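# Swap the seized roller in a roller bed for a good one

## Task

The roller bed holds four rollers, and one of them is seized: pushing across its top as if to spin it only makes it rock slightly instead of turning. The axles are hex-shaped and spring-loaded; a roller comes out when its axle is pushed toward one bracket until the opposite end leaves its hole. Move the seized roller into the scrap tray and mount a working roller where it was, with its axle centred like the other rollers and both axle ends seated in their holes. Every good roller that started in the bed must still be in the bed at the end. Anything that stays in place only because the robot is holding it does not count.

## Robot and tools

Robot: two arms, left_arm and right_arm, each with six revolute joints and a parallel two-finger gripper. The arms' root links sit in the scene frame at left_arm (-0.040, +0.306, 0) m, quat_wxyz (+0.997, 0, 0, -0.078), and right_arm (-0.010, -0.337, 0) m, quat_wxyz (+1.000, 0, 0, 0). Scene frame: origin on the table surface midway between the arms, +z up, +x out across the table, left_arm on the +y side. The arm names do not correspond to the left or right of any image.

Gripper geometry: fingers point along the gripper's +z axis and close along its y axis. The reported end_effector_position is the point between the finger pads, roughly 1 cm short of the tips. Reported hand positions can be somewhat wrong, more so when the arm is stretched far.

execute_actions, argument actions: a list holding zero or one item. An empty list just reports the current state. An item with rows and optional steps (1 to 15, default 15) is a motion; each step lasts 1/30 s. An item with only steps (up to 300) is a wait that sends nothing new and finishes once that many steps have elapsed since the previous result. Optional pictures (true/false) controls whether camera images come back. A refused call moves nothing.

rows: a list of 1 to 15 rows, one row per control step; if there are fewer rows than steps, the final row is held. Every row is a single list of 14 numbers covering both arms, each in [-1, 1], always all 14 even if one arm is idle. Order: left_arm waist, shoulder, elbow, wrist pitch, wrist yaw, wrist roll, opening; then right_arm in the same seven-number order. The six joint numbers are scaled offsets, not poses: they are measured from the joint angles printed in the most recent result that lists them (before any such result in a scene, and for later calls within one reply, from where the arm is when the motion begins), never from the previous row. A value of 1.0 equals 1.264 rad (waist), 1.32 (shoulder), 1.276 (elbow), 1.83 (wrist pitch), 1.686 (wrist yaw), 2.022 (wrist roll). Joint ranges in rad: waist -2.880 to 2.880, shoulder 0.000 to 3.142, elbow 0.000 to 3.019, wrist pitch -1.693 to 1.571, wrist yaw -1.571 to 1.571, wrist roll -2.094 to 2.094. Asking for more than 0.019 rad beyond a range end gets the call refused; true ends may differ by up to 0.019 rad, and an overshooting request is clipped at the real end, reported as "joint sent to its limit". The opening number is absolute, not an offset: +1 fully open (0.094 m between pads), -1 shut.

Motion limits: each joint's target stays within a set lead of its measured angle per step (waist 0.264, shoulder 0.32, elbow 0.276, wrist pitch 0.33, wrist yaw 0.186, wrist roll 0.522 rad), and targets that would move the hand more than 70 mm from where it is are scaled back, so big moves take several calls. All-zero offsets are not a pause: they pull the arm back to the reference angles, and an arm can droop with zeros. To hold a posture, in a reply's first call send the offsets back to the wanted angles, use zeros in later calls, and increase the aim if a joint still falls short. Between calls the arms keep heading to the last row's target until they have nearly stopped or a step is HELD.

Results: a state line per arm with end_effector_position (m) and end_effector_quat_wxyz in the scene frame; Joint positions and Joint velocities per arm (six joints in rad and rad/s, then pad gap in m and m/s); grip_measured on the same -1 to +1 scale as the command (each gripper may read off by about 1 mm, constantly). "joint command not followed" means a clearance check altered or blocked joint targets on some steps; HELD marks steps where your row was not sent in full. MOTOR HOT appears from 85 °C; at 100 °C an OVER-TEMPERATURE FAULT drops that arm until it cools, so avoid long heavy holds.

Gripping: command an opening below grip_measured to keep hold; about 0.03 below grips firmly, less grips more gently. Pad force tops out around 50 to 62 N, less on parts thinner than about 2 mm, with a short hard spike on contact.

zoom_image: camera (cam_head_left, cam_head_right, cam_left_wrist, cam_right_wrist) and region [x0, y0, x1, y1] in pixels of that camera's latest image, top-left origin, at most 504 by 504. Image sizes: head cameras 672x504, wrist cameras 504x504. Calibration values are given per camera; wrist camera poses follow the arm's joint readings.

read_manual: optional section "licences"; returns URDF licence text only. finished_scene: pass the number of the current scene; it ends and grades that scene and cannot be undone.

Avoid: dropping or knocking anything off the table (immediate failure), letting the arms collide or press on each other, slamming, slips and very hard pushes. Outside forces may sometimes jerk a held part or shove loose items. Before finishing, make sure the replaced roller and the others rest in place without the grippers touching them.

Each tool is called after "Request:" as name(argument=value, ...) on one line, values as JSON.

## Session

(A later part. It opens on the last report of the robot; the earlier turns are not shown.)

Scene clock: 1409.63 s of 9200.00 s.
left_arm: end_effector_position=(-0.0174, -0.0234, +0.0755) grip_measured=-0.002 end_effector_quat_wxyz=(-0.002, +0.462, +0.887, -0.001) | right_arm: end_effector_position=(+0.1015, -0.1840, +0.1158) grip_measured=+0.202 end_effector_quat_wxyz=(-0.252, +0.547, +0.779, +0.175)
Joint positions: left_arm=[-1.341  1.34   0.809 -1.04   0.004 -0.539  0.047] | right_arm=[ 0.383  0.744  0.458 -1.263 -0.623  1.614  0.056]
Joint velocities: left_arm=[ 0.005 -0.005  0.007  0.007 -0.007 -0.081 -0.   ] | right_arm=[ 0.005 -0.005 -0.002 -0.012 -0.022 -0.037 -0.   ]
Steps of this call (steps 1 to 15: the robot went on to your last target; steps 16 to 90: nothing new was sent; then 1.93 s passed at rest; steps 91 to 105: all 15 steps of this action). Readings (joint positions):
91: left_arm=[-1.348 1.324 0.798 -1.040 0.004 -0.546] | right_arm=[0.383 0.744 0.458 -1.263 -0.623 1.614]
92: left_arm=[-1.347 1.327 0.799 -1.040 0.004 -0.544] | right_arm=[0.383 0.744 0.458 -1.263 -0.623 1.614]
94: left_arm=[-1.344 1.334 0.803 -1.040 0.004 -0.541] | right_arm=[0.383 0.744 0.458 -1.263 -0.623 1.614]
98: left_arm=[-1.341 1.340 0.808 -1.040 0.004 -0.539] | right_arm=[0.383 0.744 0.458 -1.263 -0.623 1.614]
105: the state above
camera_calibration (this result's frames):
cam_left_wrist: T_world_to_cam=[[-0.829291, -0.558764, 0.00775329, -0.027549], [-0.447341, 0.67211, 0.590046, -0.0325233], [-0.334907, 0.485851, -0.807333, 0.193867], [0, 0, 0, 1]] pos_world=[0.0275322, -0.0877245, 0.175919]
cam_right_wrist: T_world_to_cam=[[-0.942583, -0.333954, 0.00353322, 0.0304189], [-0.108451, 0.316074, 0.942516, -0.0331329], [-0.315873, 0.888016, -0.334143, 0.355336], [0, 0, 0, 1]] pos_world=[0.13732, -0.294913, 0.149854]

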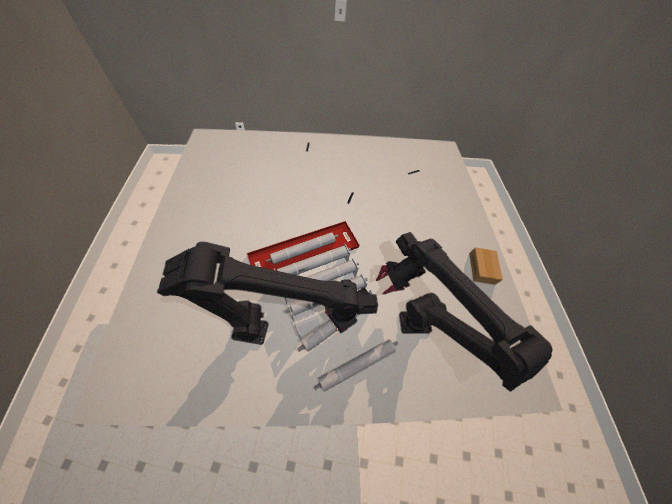

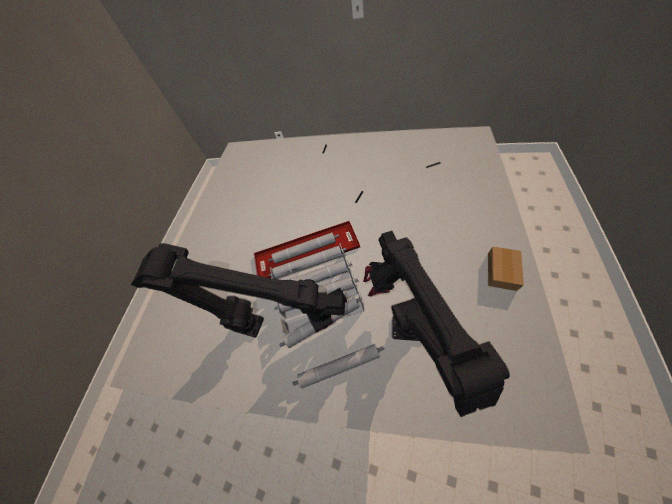

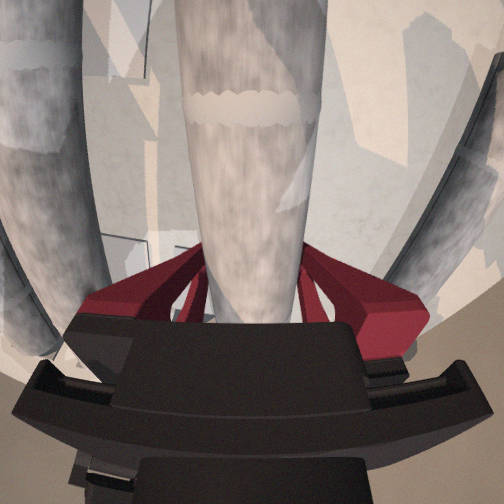

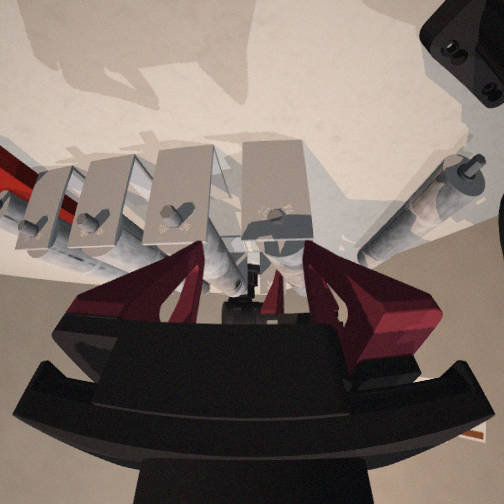

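Request:
execute_actions(actions=[{"rows":[[0.012,-0.003,0.067,0.003,0,0.012,-0.1,0,0,0.02,0,0,0,0.2],[0.012,-0.003,0.067,0.003,0,0.012,-0.1,0,0,0.02,0,0,0,0.2],[0.012,-0.003,0.067,0.003,0,0.012,-0.1,0,0,0.02,0,0,0,0.2],[0.019,0.006,0.076,0.003,0,0.016,-0.1,0,0,0.02,0,0,0,0.2]],"steps":15}])

Scene clock: 1416.73 s of 9200.00 s.
left_arm: end_effector_position=(-0.0117, -0.0312, +0.0756) grip_measured=-0.002 end_effector_quat_wxyz=(-0.002, +0.461, +0.887, -0.001) | right_arm: end_effector_position=(+0.1015, -0.1840, +0.1158) grip_measured=+0.202 end_effector_quat_wxyz=(-0.252, +0.547, +0.779, +0.175)
Joint positions: left_arm=[-1.327  1.362  0.83  -1.04   0.004 -0.524  0.047] | right_arm=[ 0.383  0.744  0.458 -1.263 -0.623  1.614  0.056]
Joint velocities: left_arm=[-0.015 -0.015  0.002 -0.017 -0.007 -0.066 -0.   ] | right_arm=[-0.015 -0.015  0.007 -0.007  0.007 -0.037 -0.   ]
Steps of this call (steps 1 to 15: the robot went on to your last target; steps 16 to 90: nothing new was sent; then 3.60 s passed at rest; steps 91 to 105: all 15 steps of this action). Readings (joint positions):
91: left_arm=[-1.341 1.341 0.810 -1.040 0.004 -0.538] | right_arm=[0.383 0.744 0.458 -1.263 -0.623 1.614]
92: left_arm=[-1.340 1.342 0.810 -1.040 0.004 -0.537] | right_arm=[0.383 0.744 0.458 -1.263 -0.623 1.614]
94: left_arm=[-1.337 1.346 0.814 -1.040 0.004 -0.534] | right_arm=[0.383 0.744 0.458 -1.263 -0.623 1.614]
98: left_arm=[-1.328 1.360 0.827 -1.040 0.004 -0.527] | right_arm=[0.383 0.744 0.458 -1.263 -0.623 1.614]
105: the state above
camera_calibration (this result's frames):
cam_left_wrist: T_world_to_cam=[[-0.828864, -0.559402, 0.00740859, -0.0272144], [-0.447817, 0.67135, 0.590549, -0.0249245], [-0.335328, 0.486167, -0.806968, 0.199584], [0, 0, 0, 1]] pos_world=[0.0332074, -0.0955218, 0.175978]
cam_right_wrist: T_world_to_cam=[[-0.942583, -0.333954, 0.00353322, 0.0304189], [-0.108451, 0.316074, 0.942516, -0.0331329], [-0.315873, 0.888016, -0.334143, 0.355336], [0, 0, 0, 1]] pos_world=[0.13732, -0.294913, 0.149854]

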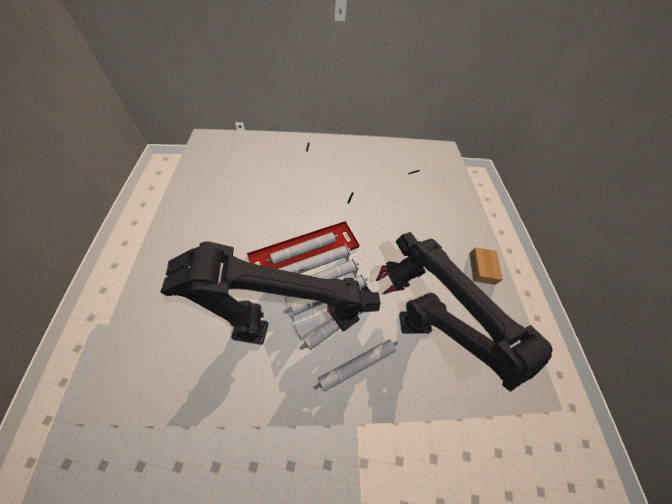

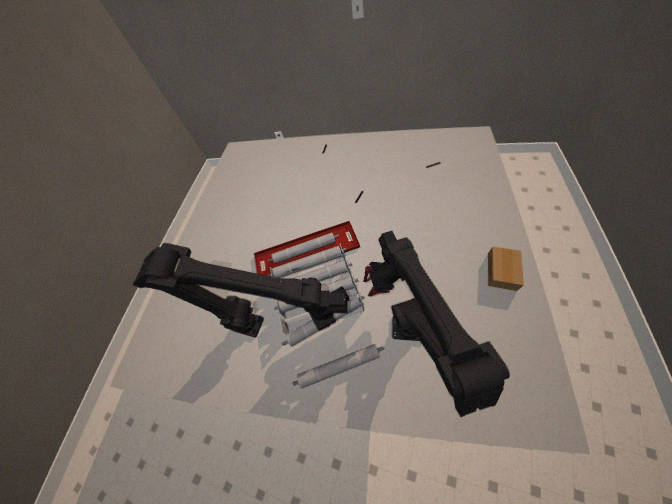

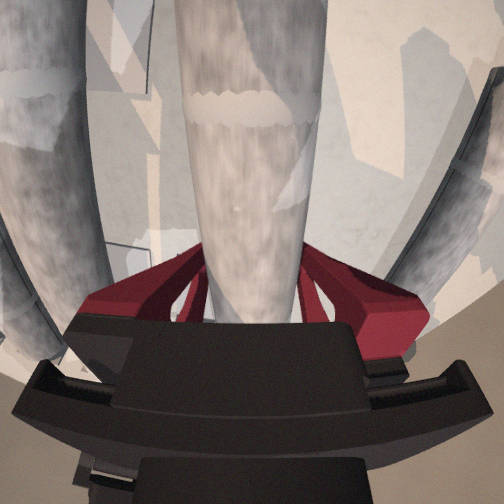

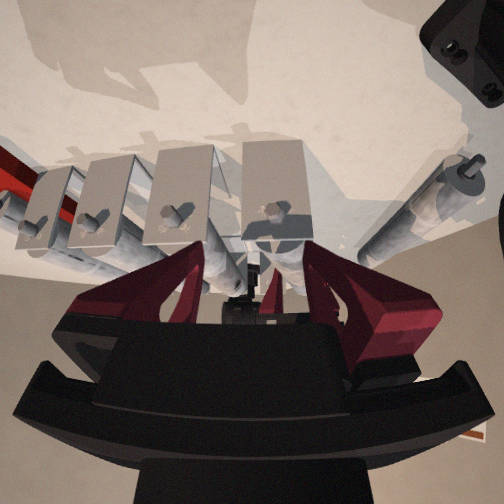

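Request:
execute_actions(actions=[{"rows":[[0.012,-0.025,0.045,-0.008,0,0.018,-0.1,0.008,0.01,0,0.015,-0.02,-0.02,0.0],[0.016,-0.025,0.045,-0.008,0,0.026,-0.1,0.008,0.015,-0.015,0.025,-0.04,-0.03,-0.1],[0.02,-0.025,0.045,-0.008,0,0.034,-0.1,0.008,0.02,-0.03,0.035,-0.055,-0.04,-0.2],[0.024,-0.025,0.045,-0.008,0,0.042,-0.1,0.008,0.025,-0.04,0.045,-0.07,-0.05,-0.3],[0.028,-0.025,0.045,-0.008,0,0.05,-0.1,0.008,0.03,-0.05,0.055,-0.085,-0.06,-0.4],[0.032,-0.025,0.045,-0.008,0,0.058,-0.1,0.008,0.035,-0.06,0.065,-0.095,-0.07,-0.4],[0.032,-0.025,0.045,-0.008,0,0.058,-0.1,0.008,0.04,-0.07,0.07,-0.105,-0.078,-0.4]],"steps":15}])

Scene clock: 1430.93 s of 9200.00 s.
left_arm: end_effector_position=(-0.0011, -0.0289, +0.0756) grip_measured=-0.002 end_effector_quat_wxyz=(-0.003, +0.489, +0.872, +0.001) | right_arm: end_effector_position=(+0.0862, -0.1657, +0.0972) grip_measured=-0.398 end_effector_quat_wxyz=(-0.311, +0.481, +0.786, +0.232)
Joint positions: left_arm=[-1.295  1.362  0.83  -1.045  0.004 -0.428  0.047] | right_arm=[ 0.383  0.794  0.37  -1.147 -0.797  1.481  0.028]
Joint velocities: left_arm=[ 0.015 -0.005 -0.002  0.002 -0.022  0.051 -0.   ] | right_arm=[ 0.005 -0.005  0.012  0.007  0.037 -0.125  0.   ]
Steps of this call (steps 1 to 15: the robot went on to your last target; steps 16 to 90: nothing new was sent; then 10.70 s passed at rest; steps 91 to 105: all 15 steps of this action). Readings (joint positions):
91: left_arm=[-1.326 1.362 0.830 -1.041 0.004 -0.522] | right_arm=[0.383 0.744 0.458 -1.260 -0.638 1.610]
92: left_arm=[-1.324 1.362 0.830 -1.042 0.004 -0.517] | right_arm=[0.383 0.746 0.457 -1.251 -0.666 1.602]
94: left_arm=[-1.318 1.362 0.830 -1.044 0.004 -0.498] | right_arm=[0.383 0.752 0.445 -1.220 -0.720 1.579]
98: left_arm=[-1.300 1.362 0.830 -1.044 0.004 -0.448] | right_arm=[0.383 0.779 0.393 -1.160 -0.792 1.521]
105: the state above
camera_calibration (this result's frames):
cam_left_wrist: T_world_to_cam=[[-0.862984, -0.5052, 0.00565164, -0.0154355], [-0.403525, 0.695947, 0.593991, -0.0212014], [-0.304018, 0.510324, -0.804452, 0.202584], [0, 0, 0, 1]] pos_world=[0.0397133, -0.0964266, 0.17565]
cam_right_wrist: T_world_to_cam=[[-0.903626, -0.423654, -0.0630671, 0.01037], [-0.127238, 0.124912, 0.983975, -0.0571657], [-0.408987, 0.89717, -0.166779, 0.321258], [0, 0, 0, 1]] pos_world=[0.133487, -0.276689, 0.110483]

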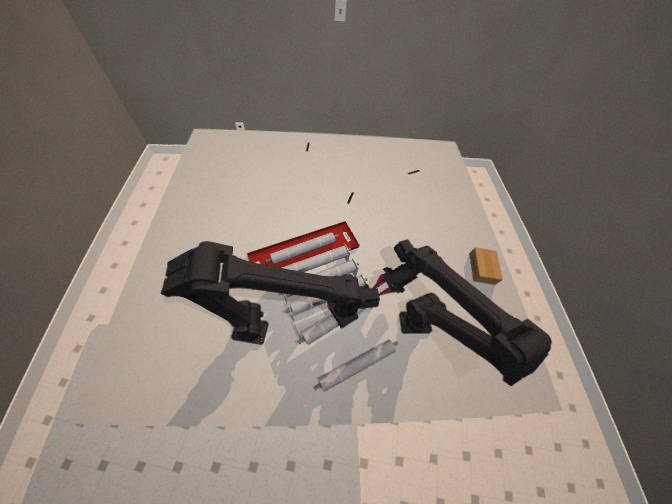

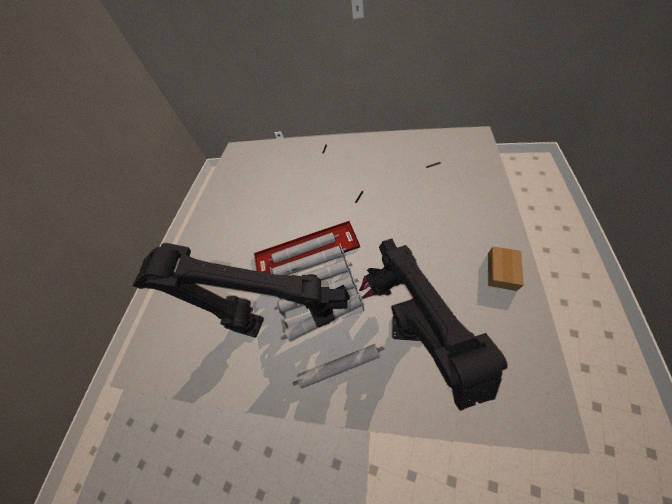

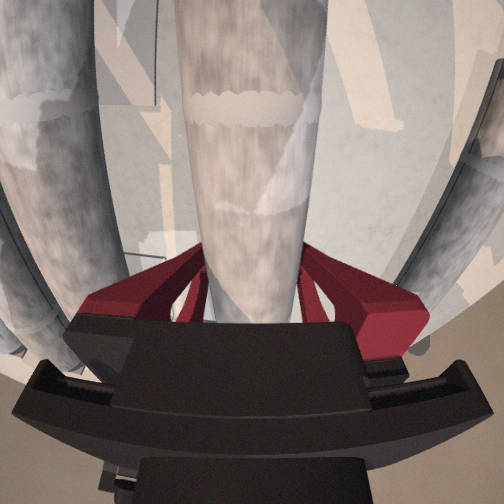

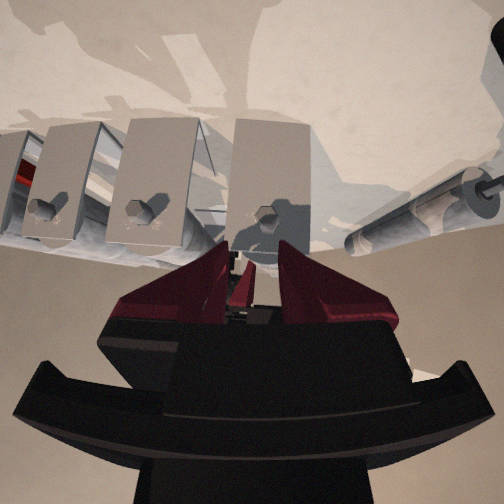

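Request:
execute_actions(actions=[{"rows":[[0,-0.025,0.045,0,0,0,-0.1,0,0,-0.012,0,0,-0.005,-0.4],[0,-0.025,0.045,0,0,0,-0.1,0,0,-0.018,0.006,0,-0.005,-0.4],[0,-0.025,0.045,0,0,0,-0.1,0,0,-0.024,0.012,0,-0.005,-0.4],[0,-0.025,0.045,0,0,0,-0.1,0,0,-0.03,0.018,0,-0.005,-0.4],[0,-0.025,0.045,0,0,0,-0.1,0,0,-0.035,0.025,0,-0.005,-0.4],[0,-0.025,0.045,0,0,0,-0.1,0,0,-0.04,0.033,0,-0.005,-0.4],[0,-0.025,0.045,0,0,0,-0.1,0,0,-0.04,0.04,0,-0.005,-0.4]],"steps":15}])

Request:
zoom_image(camera="cam_right_wrist", region=[200,190,320,310])

Scene clock: 1441.27 s of 9200.00 s.
left_arm: end_effector_position=(-0.0011, -0.0289, +0.0756) grip_measured=-0.002 end_effector_quat_wxyz=(-0.003, +0.490, +0.872, +0.001) | right_arm: end_effector_position=(+0.0821, -0.1673, +0.0817) grip_measured=-0.398 end_effector_quat_wxyz=(-0.306, +0.474, +0.790, +0.239)
Joint positions: left_arm=[-1.295  1.362  0.83  -1.045  0.004 -0.428  0.047] | right_arm=[ 0.383  0.794  0.325 -1.085 -0.798  1.47   0.028]
Joint velocities: left_arm=[-0.005 -0.005  0.027  0.017  0.007 -0.022  0.   ] | right_arm=[-0.024 -0.005 -0.007  0.017 -0.037  0.022 -0.001]
Steps of this call (steps 1 to 30: the robot went on to your last target; steps 31 to 90: nothing new was sent; then 6.83 s passed at rest; steps 91 to 105: all 15 steps of this action). Readings (joint positions):
91: left_arm=[-1.295 1.362 0.830 -1.045 0.004 -0.428] | right_arm=[0.383 0.794 0.370 -1.146 -0.798 1.470]
92: left_arm=[-1.295 1.362 0.830 -1.045 0.004 -0.428] | right_arm=[0.383 0.794 0.368 -1.146 -0.798 1.470]
94: left_arm=[-1.295 1.362 0.830 -1.045 0.004 -0.428] | right_arm=[0.383 0.794 0.358 -1.137 -0.798 1.470]
98: left_arm=[-1.295 1.362 0.830 -1.045 0.004 -0.428] | right_arm=[0.383 0.794 0.329 -1.099 -0.798 1.470]
105: the state above
camera_calibration (this result's frames):
cam_left_wrist: T_world_to_cam=[[-0.863369, -0.504542, 0.00565674, -0.0154173], [-0.402991, 0.696256, 0.593991, -0.0211918], [-0.303632, 0.510553, -0.804452, 0.202591], [0, 0, 0, 1]] pos_world=[0.0396621, -0.0964574, 0.17565]
cam_right_wrist: T_world_to_cam=[[-0.898807, -0.429696, -0.0866438, 0.00555568], [-0.149599, 0.1149, 0.982048, -0.0418443], [-0.412027, 0.895633, -0.167555, 0.318478], [0, 0, 0, 1]] pos_world=[0.129955, -0.278044, 0.0949371]

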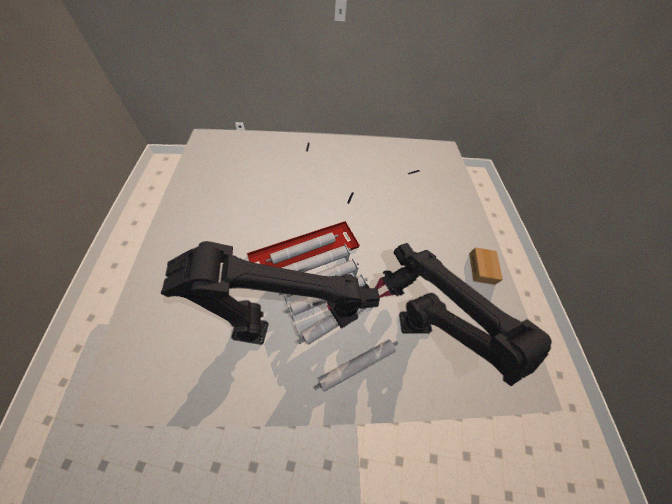

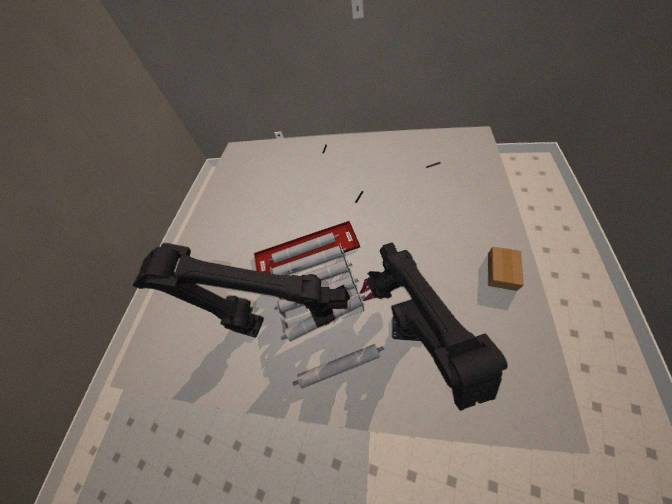

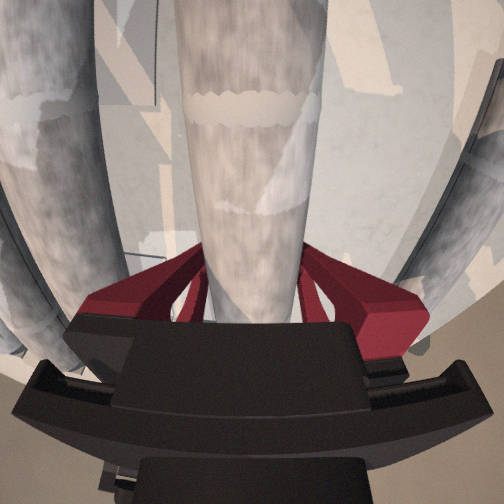

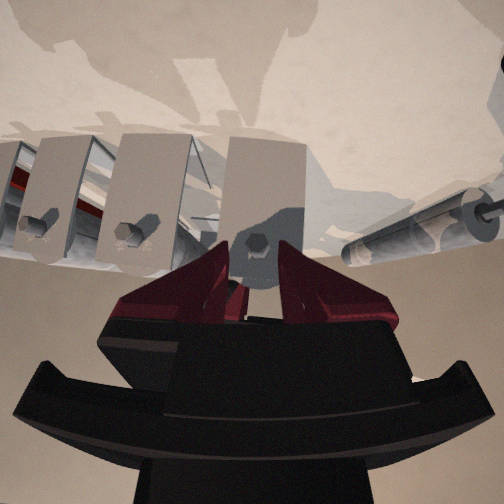

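Region (200, 190, 320, 310) of cam_right_wrist's 504x504 image, scaled by 4.200, with more detail than that image has.

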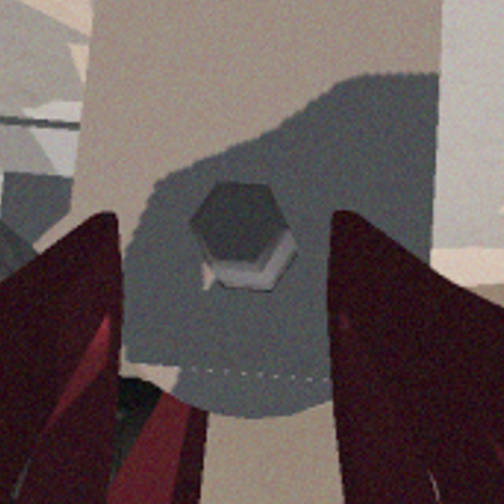

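Request:
execute_actions(actions=[{"rows":[[0,-0.025,0.045,0,0,0,-0.1,0,0,-0.017,0.014,0,0,-0.4]],"steps":12}])

Request:
zoom_image(camera="cam_right_wrist", region=[200,190,320,310])

Scene clock: 1447.63 s of 9200.00 s.
left_arm: end_effector_position=(-0.0011, -0.0289, +0.0756) grip_measured=-0.002 end_effector_quat_wxyz=(-0.003, +0.490, +0.872, +0.001) | right_arm: end_effector_position=(+0.0800, -0.1681, +0.0771) grip_measured=-0.398 end_effector_quat_wxyz=(-0.306, +0.474, +0.790, +0.240)
Joint positions: left_arm=[-1.295  1.362  0.83  -1.045  0.004 -0.428  0.047] | right_arm=[ 0.383  0.794  0.312 -1.072 -0.798  1.47   0.028]
Joint velocities: left_arm=[-0.005 -0.005  0.007  0.007 -0.081  0.007 -0.001] | right_arm=[-0.015 -0.015 -0.002 -0.002 -0.037  0.022  0.001]
Steps of this call (steps 1 to 15: the robot went on to your last target; steps 16 to 90: nothing new was sent; then 2.97 s passed at rest; steps 91 to 102: all 12 steps of this action). Readings (joint positions):
91: left_arm=[-1.295 1.362 0.830 -1.045 0.004 -0.428] | right_arm=[0.383 0.794 0.323 -1.082 -0.798 1.470]
92: left_arm=[-1.295 1.362 0.830 -1.045 0.004 -0.428] | right_arm=[0.383 0.794 0.321 -1.077 -0.798 1.470]
94: left_arm=[-1.295 1.362 0.830 -1.045 0.004 -0.428] | right_arm=[0.383 0.794 0.315 -1.073 -0.798 1.470]
98: left_arm=[-1.295 1.362 0.830 -1.045 0.004 -0.428] | right_arm=[0.383 0.794 0.312 -1.072 -0.798 1.470]
102: the state above
camera_calibration (this result's frames):
cam_left_wrist: T_world_to_cam=[[-0.863369, -0.504542, 0.00565674, -0.0154173], [-0.402991, 0.696256, 0.593991, -0.0211918], [-0.303632, 0.510553, -0.804452, 0.202591], [0, 0, 0, 1]] pos_world=[0.0396621, -0.0964574, 0.17565]
cam_right_wrist: T_world_to_cam=[[-0.898776, -0.429684, -0.087023, 0.00294504], [-0.149946, 0.11476, 0.982011, -0.0376016], [-0.411968, 0.895657, -0.167573, 0.317611], [0, 0, 0, 1]] pos_world=[0.127854, -0.27889, 0.0904047]

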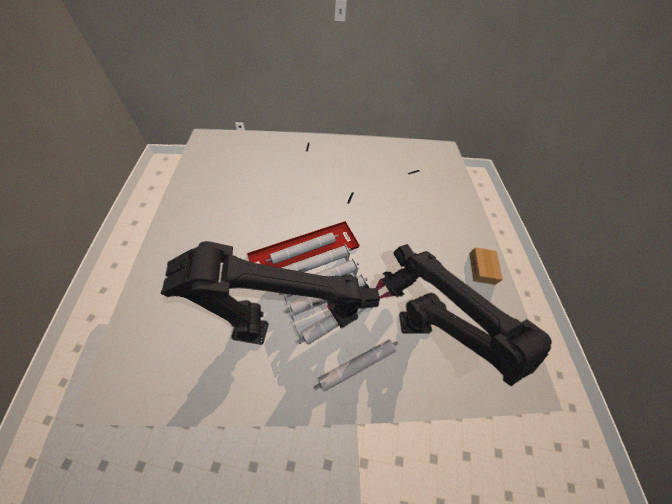

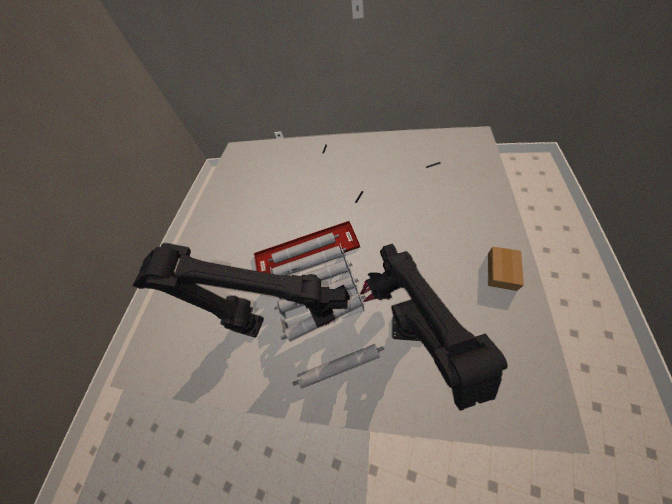

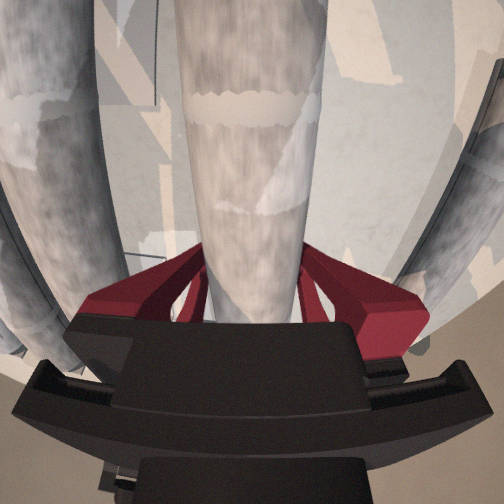

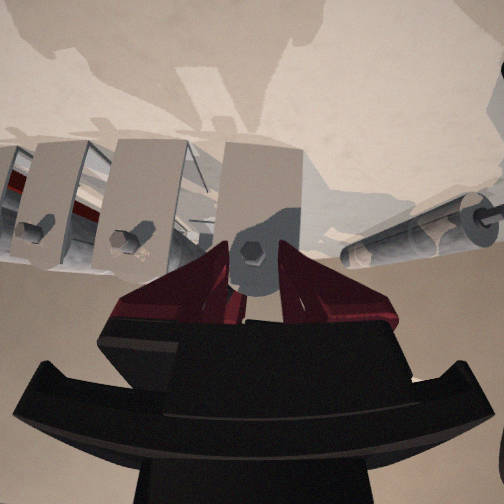

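Region (200, 190, 320, 310) of cam_right_wrist's 504x504 image, scaled by 4.200, with more detail than that image has.

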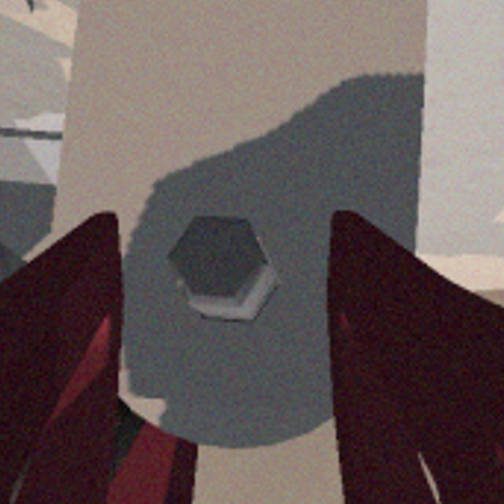

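Request:
execute_actions(actions=[{"rows":[[0,-0.025,0.045,0,0,0,-0.1,0,0,0.01,0,0,0,-0.55],[0,-0.025,0.045,0,0,0,-0.1,0,0,0.01,0,0,0,-0.62],[0,-0.025,0.045,0,0,0,-0.1,0,0,0.01,0,0,0,-0.67],[0,-0.025,0.045,0,0,0,-0.1,0,0,0.01,0,0,0,-0.7],[0,-0.025,0.045,0,0,0,-0.1,0,0,0.01,0,0,0,-0.73],[0,-0.025,0.045,0,0,0,-0.1,0,0,0.01,0,0,0,-0.76],[0,-0.025,0.045,0,0,0,-0.1,0,0,0.01,0,0,0,-0.85]],"steps":12}], pictures=false)

Request:
execute_actions(actions=[{"rows":[[0,-0.025,0.045,0,0,0,-0.1,0,-0.008,0.028,-0.008,0.03,0,-0.85],[0,-0.025,0.045,0,0,0,-0.1,0,-0.01,0.031,-0.012,0.042,0,-0.85],[0,-0.025,0.045,0,0,0,-0.1,0,-0.012,0.034,-0.016,0.054,0,-0.85],[0,-0.025,0.045,0,0,0,-0.1,0,-0.014,0.037,-0.02,0.066,0,-0.85],[0,-0.025,0.045,0,0,0,-0.1,0,-0.016,0.041,-0.024,0.078,0,-0.85],[0,-0.025,0.045,0,0,0,-0.1,0,-0.018,0.045,-0.028,0.09,0,-0.85],[0,-0.025,0.045,0,0,0,-0.1,0,-0.021,0.049,-0.032,0.102,0,-0.85],[0,-0.025,0.045,0,0,0,-0.1,0,-0.024,0.053,-0.036,0.114,0,-0.85],[0,-0.025,0.045,0,0,0,-0.1,0,-0.026,0.057,-0.04,0.126,0,-0.85],[0,-0.025,0.045,0,0,0,-0.1,0,-0.028,0.06,-0.044,0.138,0,-0.85],[0,-0.025,0.045,0,0,0,-0.1,0,-0.03,0.063,-0.048,0.15,0,-0.85]],"steps":15}])

Request:
zoom_image(camera="cam_head_left", region=[275,295,335,355])

Scene clock: 1466.30 s of 9200.00 s.
left_arm: end_effector_position=(-0.0010, -0.0288, +0.0756) grip_measured=-0.002 end_effector_quat_wxyz=(-0.003, +0.490, +0.872, +0.001) | right_arm: end_effector_position=(+0.0800, -0.1681, +0.0771) grip_measured=-0.770 end_effector_quat_wxyz=(-0.305, +0.472, +0.791, +0.240)
Joint positions: left_arm=[-1.295  1.362  0.83  -1.045  0.003 -0.428  0.047] | right_arm=[ 0.383  0.794  0.312 -1.072 -0.798  1.466  0.011]
Joint velocities: left_arm=[-0.005 -0.005 -0.017 -0.007  0.007  0.022 -0.001] | right_arm=[-0.005 -0.024 -0.027  0.002 -0.007  0.007 -0.   ]
Steps of this call (steps 1 to 15: the robot went on to your last target; steps 16 to 90: nothing new was sent; then 15.27 s passed at rest; steps 91 to 102: all 12 steps of this action). Readings (joint positions):
91: left_arm=[-1.295 1.362 0.830 -1.045 0.004 -0.428] | right_arm=[0.383 0.794 0.311 -1.072 -0.798 1.470]
92: left_arm=[-1.295 1.362 0.830 -1.045 0.004 -0.428] | right_arm=[0.383 0.794 0.311 -1.072 -0.798 1.470]
94: left_arm=[-1.295 1.362 0.830 -1.045 0.004 -0.428] | right_arm=[0.383 0.794 0.311 -1.072 -0.798 1.470]
98: left_arm=[-1.295 1.362 0.830 -1.045 0.003 -0.428] | right_arm=[0.383 0.794 0.312 -1.072 -0.798 1.468]
102: the state above

Scene clock: 1466.80 s of 9200.00 s.
left_arm: end_effector_position=(-0.0003, -0.0287, +0.0756) grip_measured=-0.002 end_effector_quat_wxyz=(-0.001, +0.491, +0.871, +0.003) | right_arm: end_effector_position=(+0.0913, -0.1864, +0.0773) grip_measured=-0.770 end_effector_quat_wxyz=(-0.235, +0.480, +0.823, +0.193)
Joint positions: left_arm=[-1.295  1.362  0.83  -1.045 -0.001 -0.424  0.047] | right_arm=[ 0.399  0.759  0.358 -1.14  -0.617  1.463  0.011]
Joint velocities: left_arm=[ 0.005  0.005 -0.017 -0.012  0.081  0.022  0.   ] | right_arm=[-0.005 -0.015 -0.017  0.007 -0.007 -0.051 -0.   ]
Steps of this call (steps 1 to 15: all 15 steps of this action). Readings (joint positions):
1: left_arm=[-1.295 1.362 0.830 -1.045 0.003 -0.428] | right_arm=[0.383 0.793 0.312 -1.072 -0.789 1.465]
2: left_arm=[-1.295 1.362 0.830 -1.045 0.002 -0.427] | right_arm=[0.384 0.791 0.315 -1.076 -0.781 1.464]
4: left_arm=[-1.295 1.362 0.830 -1.045 0.002 -0.427] | right_arm=[0.387 0.785 0.322 -1.088 -0.752 1.463]
8: left_arm=[-1.295 1.362 0.830 -1.045 0.002 -0.427] | right_arm=[0.391 0.770 0.342 -1.119 -0.679 1.463]
15: the state above
camera_calibration (this result's frames):
cam_left_wrist: T_world_to_cam=[[-0.865316, -0.501224, 0.00132511, -0.0142362], [-0.402972, 0.69726, 0.592826, -0.0208947], [-0.298062, 0.512448, -0.80533, 0.202852], [0, 0, 0, 1]] pos_world=[0.0397237, -0.0965174, 0.175768]
cam_right_wrist: T_world_to_cam=[[-0.883542, -0.459447, -0.090901, -0.00137337], [-0.234365, 0.26568, 0.93514, 0.00551483], [-0.405496, 0.847539, -0.342417, 0.342554], [0, 0, 0, 1]] pos_world=[0.138983, -0.292424, 0.112014]

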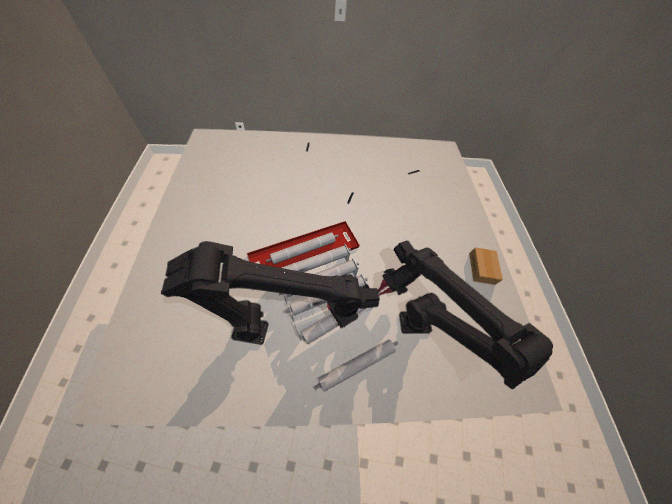

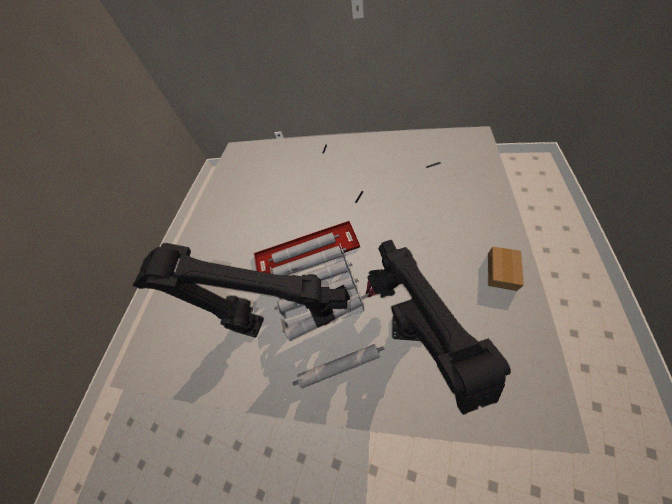

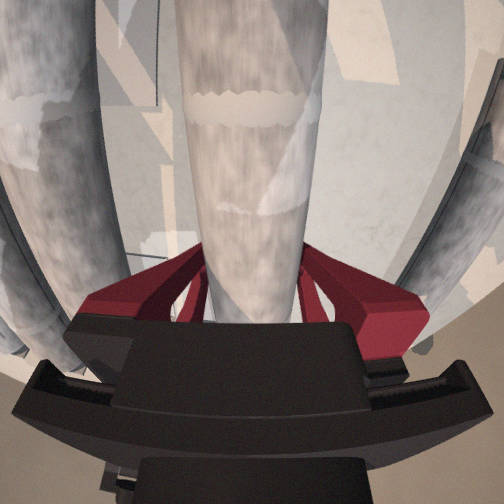

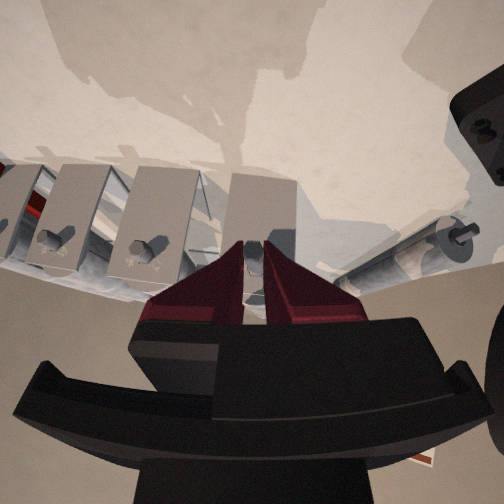

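Region (275, 295, 335, 355) of cam_head_left's 672x504 image, scaled by 8.400, with more detail than that image has.

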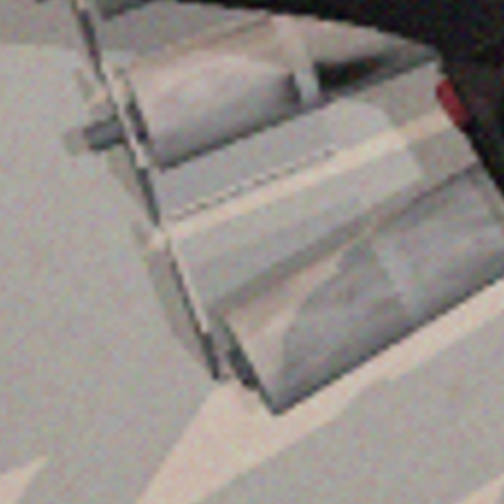

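Request:
execute_actions(actions=[{"rows":[[0.011,-0.04,0.03,0,0,0.02,-0.1,-0.012,0,0.02,-0.006,0.045,0.012,-0.85],[0.015,-0.041,0.026,0,0,0.03,-0.1,-0.012,0,0.02,-0.008,0.045,0.018,-0.85],[0.02,-0.042,0.024,0,0,0.04,-0.1,-0.012,0,0.02,-0.01,0.045,0.025,-0.85],[0.024,-0.043,0.022,0,0,0.05,-0.1,-0.012,0,0.02,-0.012,0.045,0.031,-0.85],[0.029,-0.044,0.02,0,0,0.06,-0.1,-0.012,0,0.02,-0.013,0.045,0.038,-0.85],[0.033,-0.045,0.018,0,0,0.07,-0.1,-0.012,0,0.02,-0.015,0.045,0.044,-0.85],[0.038,-0.046,0.016,0,0,0.08,-0.1,-0.012,0,0.02,-0.016,0.045,0.05,-0.85],[0.042,-0.047,0.014,0,0,0.09,-0.1,-0.012,0,0.02,-0.018,0.045,0.057,-0.85],[0.047,-0.048,0.012,0,0,0.097,-0.1,-0.012,0,0.02,-0.019,0.045,0.063,-0.85],[0.051,-0.049,0.011,0,0,0.102,-0.1,-0.012,0,0.02,-0.02,0.045,0.068,-0.85]],"steps":15}], pictures=false)

Request:
execute_actions(actions=[{"steps":12}])

Request:
zoom_image(camera="cam_head_left", region=[275,295,335,355])

Scene clock: 1481.10 s of 9200.00 s.
left_arm: end_effector_position=(+0.0172, -0.0203, +0.0761) grip_measured=-0.002 end_effector_quat_wxyz=(-0.002, +0.545, +0.838, +0.003) | right_arm: end_effector_position=(+0.0880, -0.1891, +0.0770) grip_measured=-0.770 end_effector_quat_wxyz=(-0.247, +0.527, +0.795, +0.169)
Joint positions: left_arm=[-1.24   1.347  0.817 -1.049 -0.002 -0.243  0.047] | right_arm=[ 0.399  0.759  0.36  -1.163 -0.608  1.573  0.011]
Joint velocities: left_arm=[ 0.005 -0.015  0.002  0.002  0.066  0.11  -0.   ] | right_arm=[-0.005 -0.005  0.007 -0.017 -0.051  0.066  0.001]
Steps of this call (steps 1 to 15: the robot went on to your last target; steps 16 to 90: nothing new was sent; then 10.80 s passed at rest; steps 91 to 105: all 15 steps of this action). Readings (joint positions):
91: left_arm=[-1.294 1.362 0.830 -1.045 -0.002 -0.419] | right_arm=[0.399 0.759 0.358 -1.140 -0.617 1.463]
92: left_arm=[-1.291 1.362 0.830 -1.046 -0.002 -0.412] | right_arm=[0.399 0.759 0.358 -1.141 -0.617 1.466]
94: left_arm=[-1.284 1.359 0.829 -1.048 -0.002 -0.387] | right_arm=[0.399 0.759 0.358 -1.144 -0.615 1.477]
98: left_arm=[-1.263 1.352 0.823 -1.049 -0.002 -0.319] | right_arm=[0.399 0.759 0.358 -1.153 -0.611 1.517]
105: the state above

Scene clock: 1481.50 s of 9200.00 s.
left_arm: end_effector_position=(+0.0177, -0.0202, +0.0761) grip_measured=-0.002 end_effector_quat_wxyz=(-0.002, +0.547, +0.837, +0.003) | right_arm: end_effector_position=(+0.0880, -0.1892, +0.0771) grip_measured=-0.770 end_effector_quat_wxyz=(-0.248, +0.532, +0.792, +0.167)
Joint positions: left_arm=[-1.238  1.347  0.817 -1.049 -0.002 -0.236  0.047] | right_arm=[ 0.399  0.759  0.36  -1.164 -0.607  1.584  0.011]
Joint velocities: left_arm=[ 0.005 -0.024 -0.022 -0.007 -0.007 -0.007 -0.   ] | right_arm=[ 0.005 -0.024  0.007  0.002 -0.007 -0.066 -0.   ]
Steps of this call (steps 1 to 12: the robot went on to your last target). Readings (joint positions):
1: left_arm=[-1.239 1.347 0.817 -1.049 -0.002 -0.240] | right_arm=[0.399 0.759 0.360 -1.163 -0.607 1.576]
2: left_arm=[-1.239 1.347 0.817 -1.049 -0.002 -0.239] | right_arm=[0.399 0.759 0.360 -1.164 -0.607 1.578]
4: left_arm=[-1.238 1.347 0.817 -1.049 -0.002 -0.237] | right_arm=[0.399 0.759 0.360 -1.164 -0.607 1.581]
8: left_arm=[-1.238 1.347 0.817 -1.049 -0.002 -0.236] | right_arm=[0.399 0.759 0.360 -1.164 -0.607 1.583]
12: the state above
camera_calibration (this result's frames):
cam_left_wrist: T_world_to_cam=[[-0.923462, -0.383688, 0.00136496, 0.00894698], [-0.307914, 0.743202, 0.594004, -0.0206818], [-0.228927, 0.54812, -0.804461, 0.20375], [0, 0, 0, 1]] pos_world=[0.0485377, -0.0928757, 0.176182]
cam_right_wrist: T_world_to_cam=[[-0.928198, -0.372085, -0.00059464, 0.00790676], [-0.130274, 0.323481, 0.937224, 0.00722879], [-0.348535, 0.870007, -0.348727, 0.343311], [0, 0, 0, 1]] pos_world=[0.127937, -0.298079, 0.112952]

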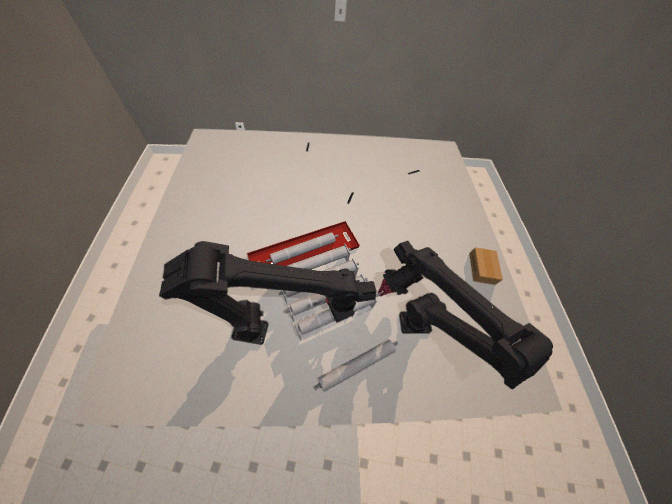

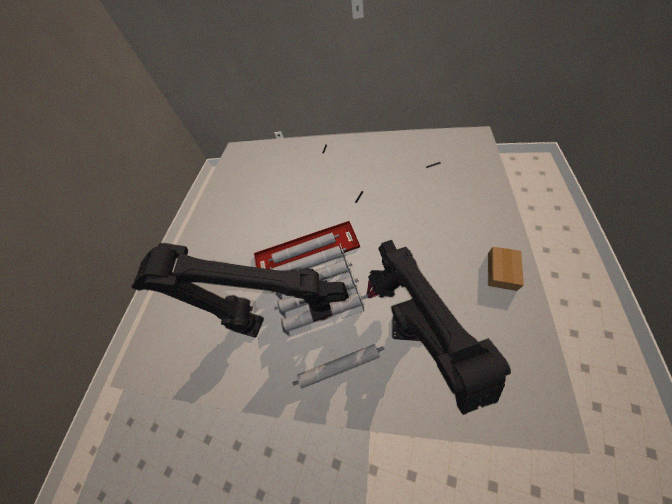

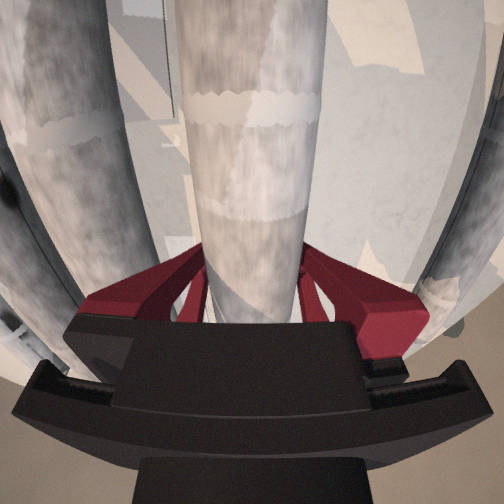

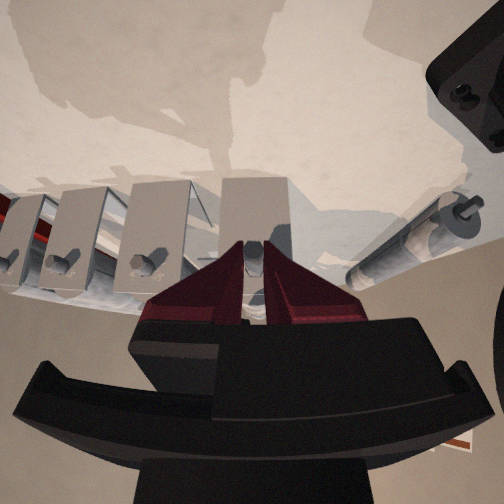

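Region (275, 295, 335, 355) of cam_head_left's 672x504 image, scaled by 8.400, with more detail than that image has.

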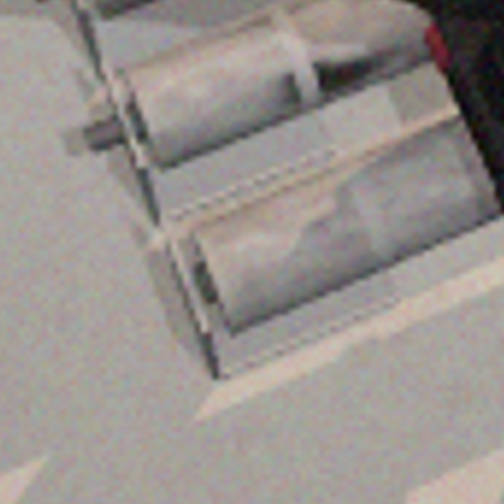

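Ease the stub back, then open.

Request:
execute_actions(actions=[{"rows":[[0,-0.025,0.04,0,0,0,-0.1,-0.01,0,0.01,0,0.035,0,-0.85],[0,-0.025,0.04,0,0,0,-0.1,-0.008,0,0.005,0.005,0.028,0,-0.85],[0,-0.025,0.04,0,0,0,-0.1,-0.006,0,0,0.01,0.02,0,-0.85],[0,-0.025,0.04,0,0,0,-0.1,-0.004,0,-0.005,0.012,0.012,0,-0.85],[0,-0.025,0.04,0,0,0,-0.1,-0.002,0,-0.01,0.015,0.005,0,-0.85],[0,-0.025,0.04,0,0,0,-0.1,0,0,-0.012,0.018,0,0,-0.85],[0,-0.025,0.04,0,0,0,-0.1,0,0,-0.012,0.018,-0.008,0,-0.85],[0,-0.025,0.04,0,0,0,-0.1,0,0,-0.012,0.018,-0.015,0,-0.85],[0,-0.025,0.04,0,0,0,-0.1,0,0,-0.012,0.018,-0.015,0,-0.85],[0,-0.025,0.04,0,0,0,-0.1,0,0,-0.012,0.018,-0.015,0,-0.79],[0,-0.025,0.04,0,0,0,-0.1,0,0,-0.012,0.018,-0.015,0,-0.76],[0,-0.025,0.04,0,0,0,-0.1,0,0,-0.012,0.018,-0.015,0,-0.73],[0,-0.025,0.04,0,0,0,-0.1,0,0,-0.012,0.018,-0.015,0,-0.6],[0,-0.025,0.04,0,0,0,-0.1,0,0,-0.012,0.018,-0.015,0,-0.4]],"steps":15}])

Request:
zoom_image(camera="cam_head_left", region=[275,295,335,355])

Scene clock: 1493.27 s of 9200.00 s.
left_arm: end_effector_position=(+0.0177, -0.0202, +0.0761) grip_measured=-0.002 end_effector_quat_wxyz=(-0.002, +0.547, +0.837, +0.003) | right_arm: end_effector_position=(+0.0880, -0.1850, +0.0778) grip_measured=-0.424 end_effector_quat_wxyz=(-0.256, +0.528, +0.790, +0.179)
Joint positions: left_arm=[-1.238  1.347  0.817 -1.049 -0.002 -0.236  0.047] | right_arm=[ 0.399  0.759  0.354 -1.146 -0.635  1.584  0.027]
Joint velocities: left_arm=[ 0.005 -0.015 -0.002  0.002 -0.022  0.022  0.   ] | right_arm=[-0.015 -0.005 -0.017  0.056  0.051  0.007  0.045]
Steps of this call (steps 1 to 30: the robot went on to your last target; steps 31 to 90: nothing new was sent; then 8.27 s passed at rest; steps 91 to 105: all 15 steps of this action). Readings (joint positions):
91: left_arm=[-1.238 1.347 0.817 -1.049 -0.002 -0.236] | right_arm=[0.399 0.759 0.360 -1.164 -0.608 1.584]
92: left_arm=[-1.238 1.347 0.817 -1.049 -0.002 -0.236] | right_arm=[0.399 0.759 0.360 -1.164 -0.609 1.584]
94: left_arm=[-1.238 1.347 0.817 -1.049 -0.002 -0.236] | right_arm=[0.399 0.759 0.360 -1.162 -0.612 1.584]
98: left_arm=[-1.238 1.347 0.817 -1.049 -0.002 -0.236] | right_arm=[0.399 0.759 0.354 -1.152 -0.636 1.584]
105: the state above
camera_calibration (this result's frames):
cam_left_wrist: T_world_to_cam=[[-0.923462, -0.383688, 0.00136496, 0.00894698], [-0.307914, 0.743202, 0.594004, -0.0206818], [-0.228927, 0.54812, -0.804461, 0.20375], [0, 0, 0, 1]] pos_world=[0.0485377, -0.0928757, 0.176182]
cam_right_wrist: T_world_to_cam=[[-0.928162, -0.371981, -0.0120753, 0.0104037], [-0.130507, 0.29491, 0.946571, -0.000762756], [-0.348545, 0.880147, -0.32227, 0.339689], [0, 0, 0, 1]] pos_world=[0.127954, -0.294881, 0.110319]

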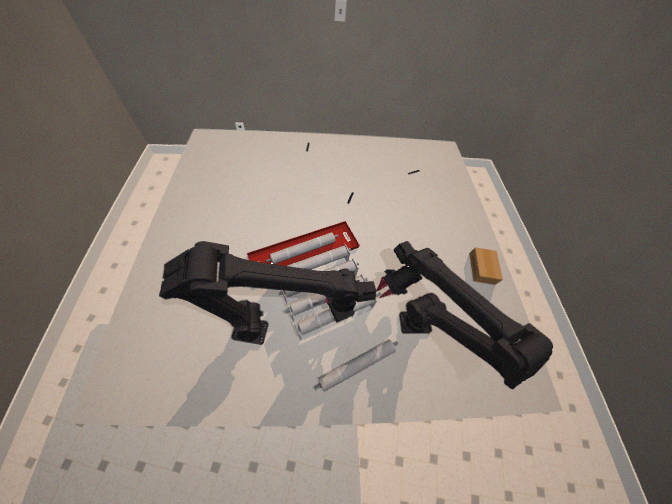

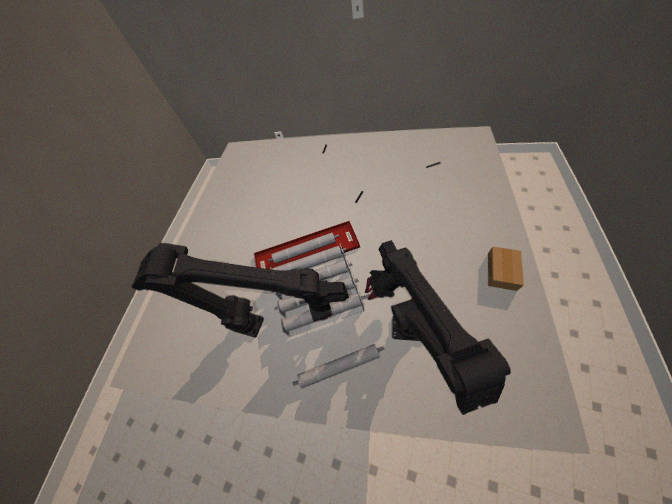

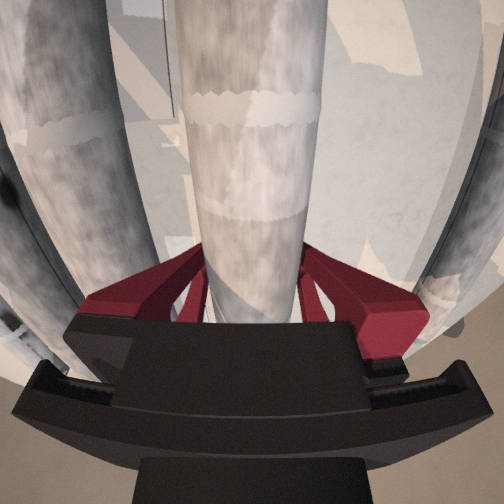

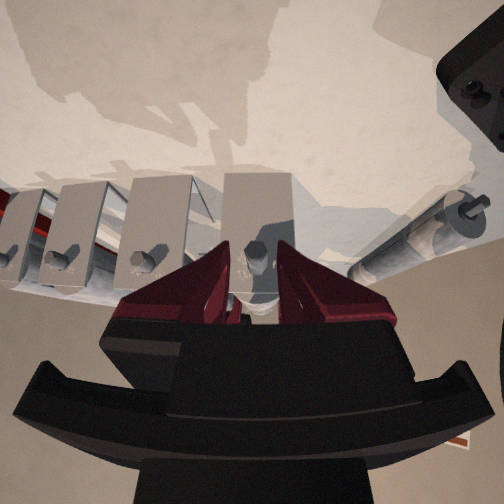

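Region (275, 295, 335, 355) of cam_head_left's 672x504 image, scaled by 8.400, with more detail than that image has.

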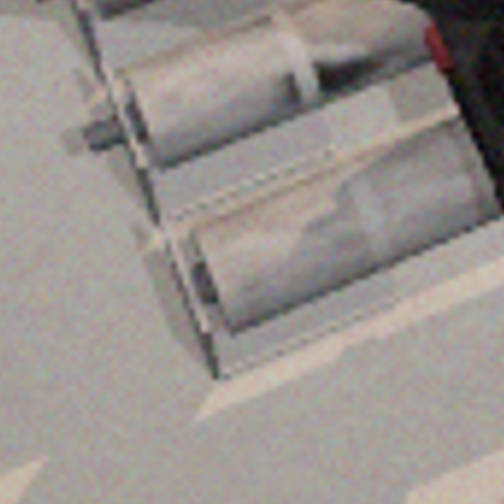

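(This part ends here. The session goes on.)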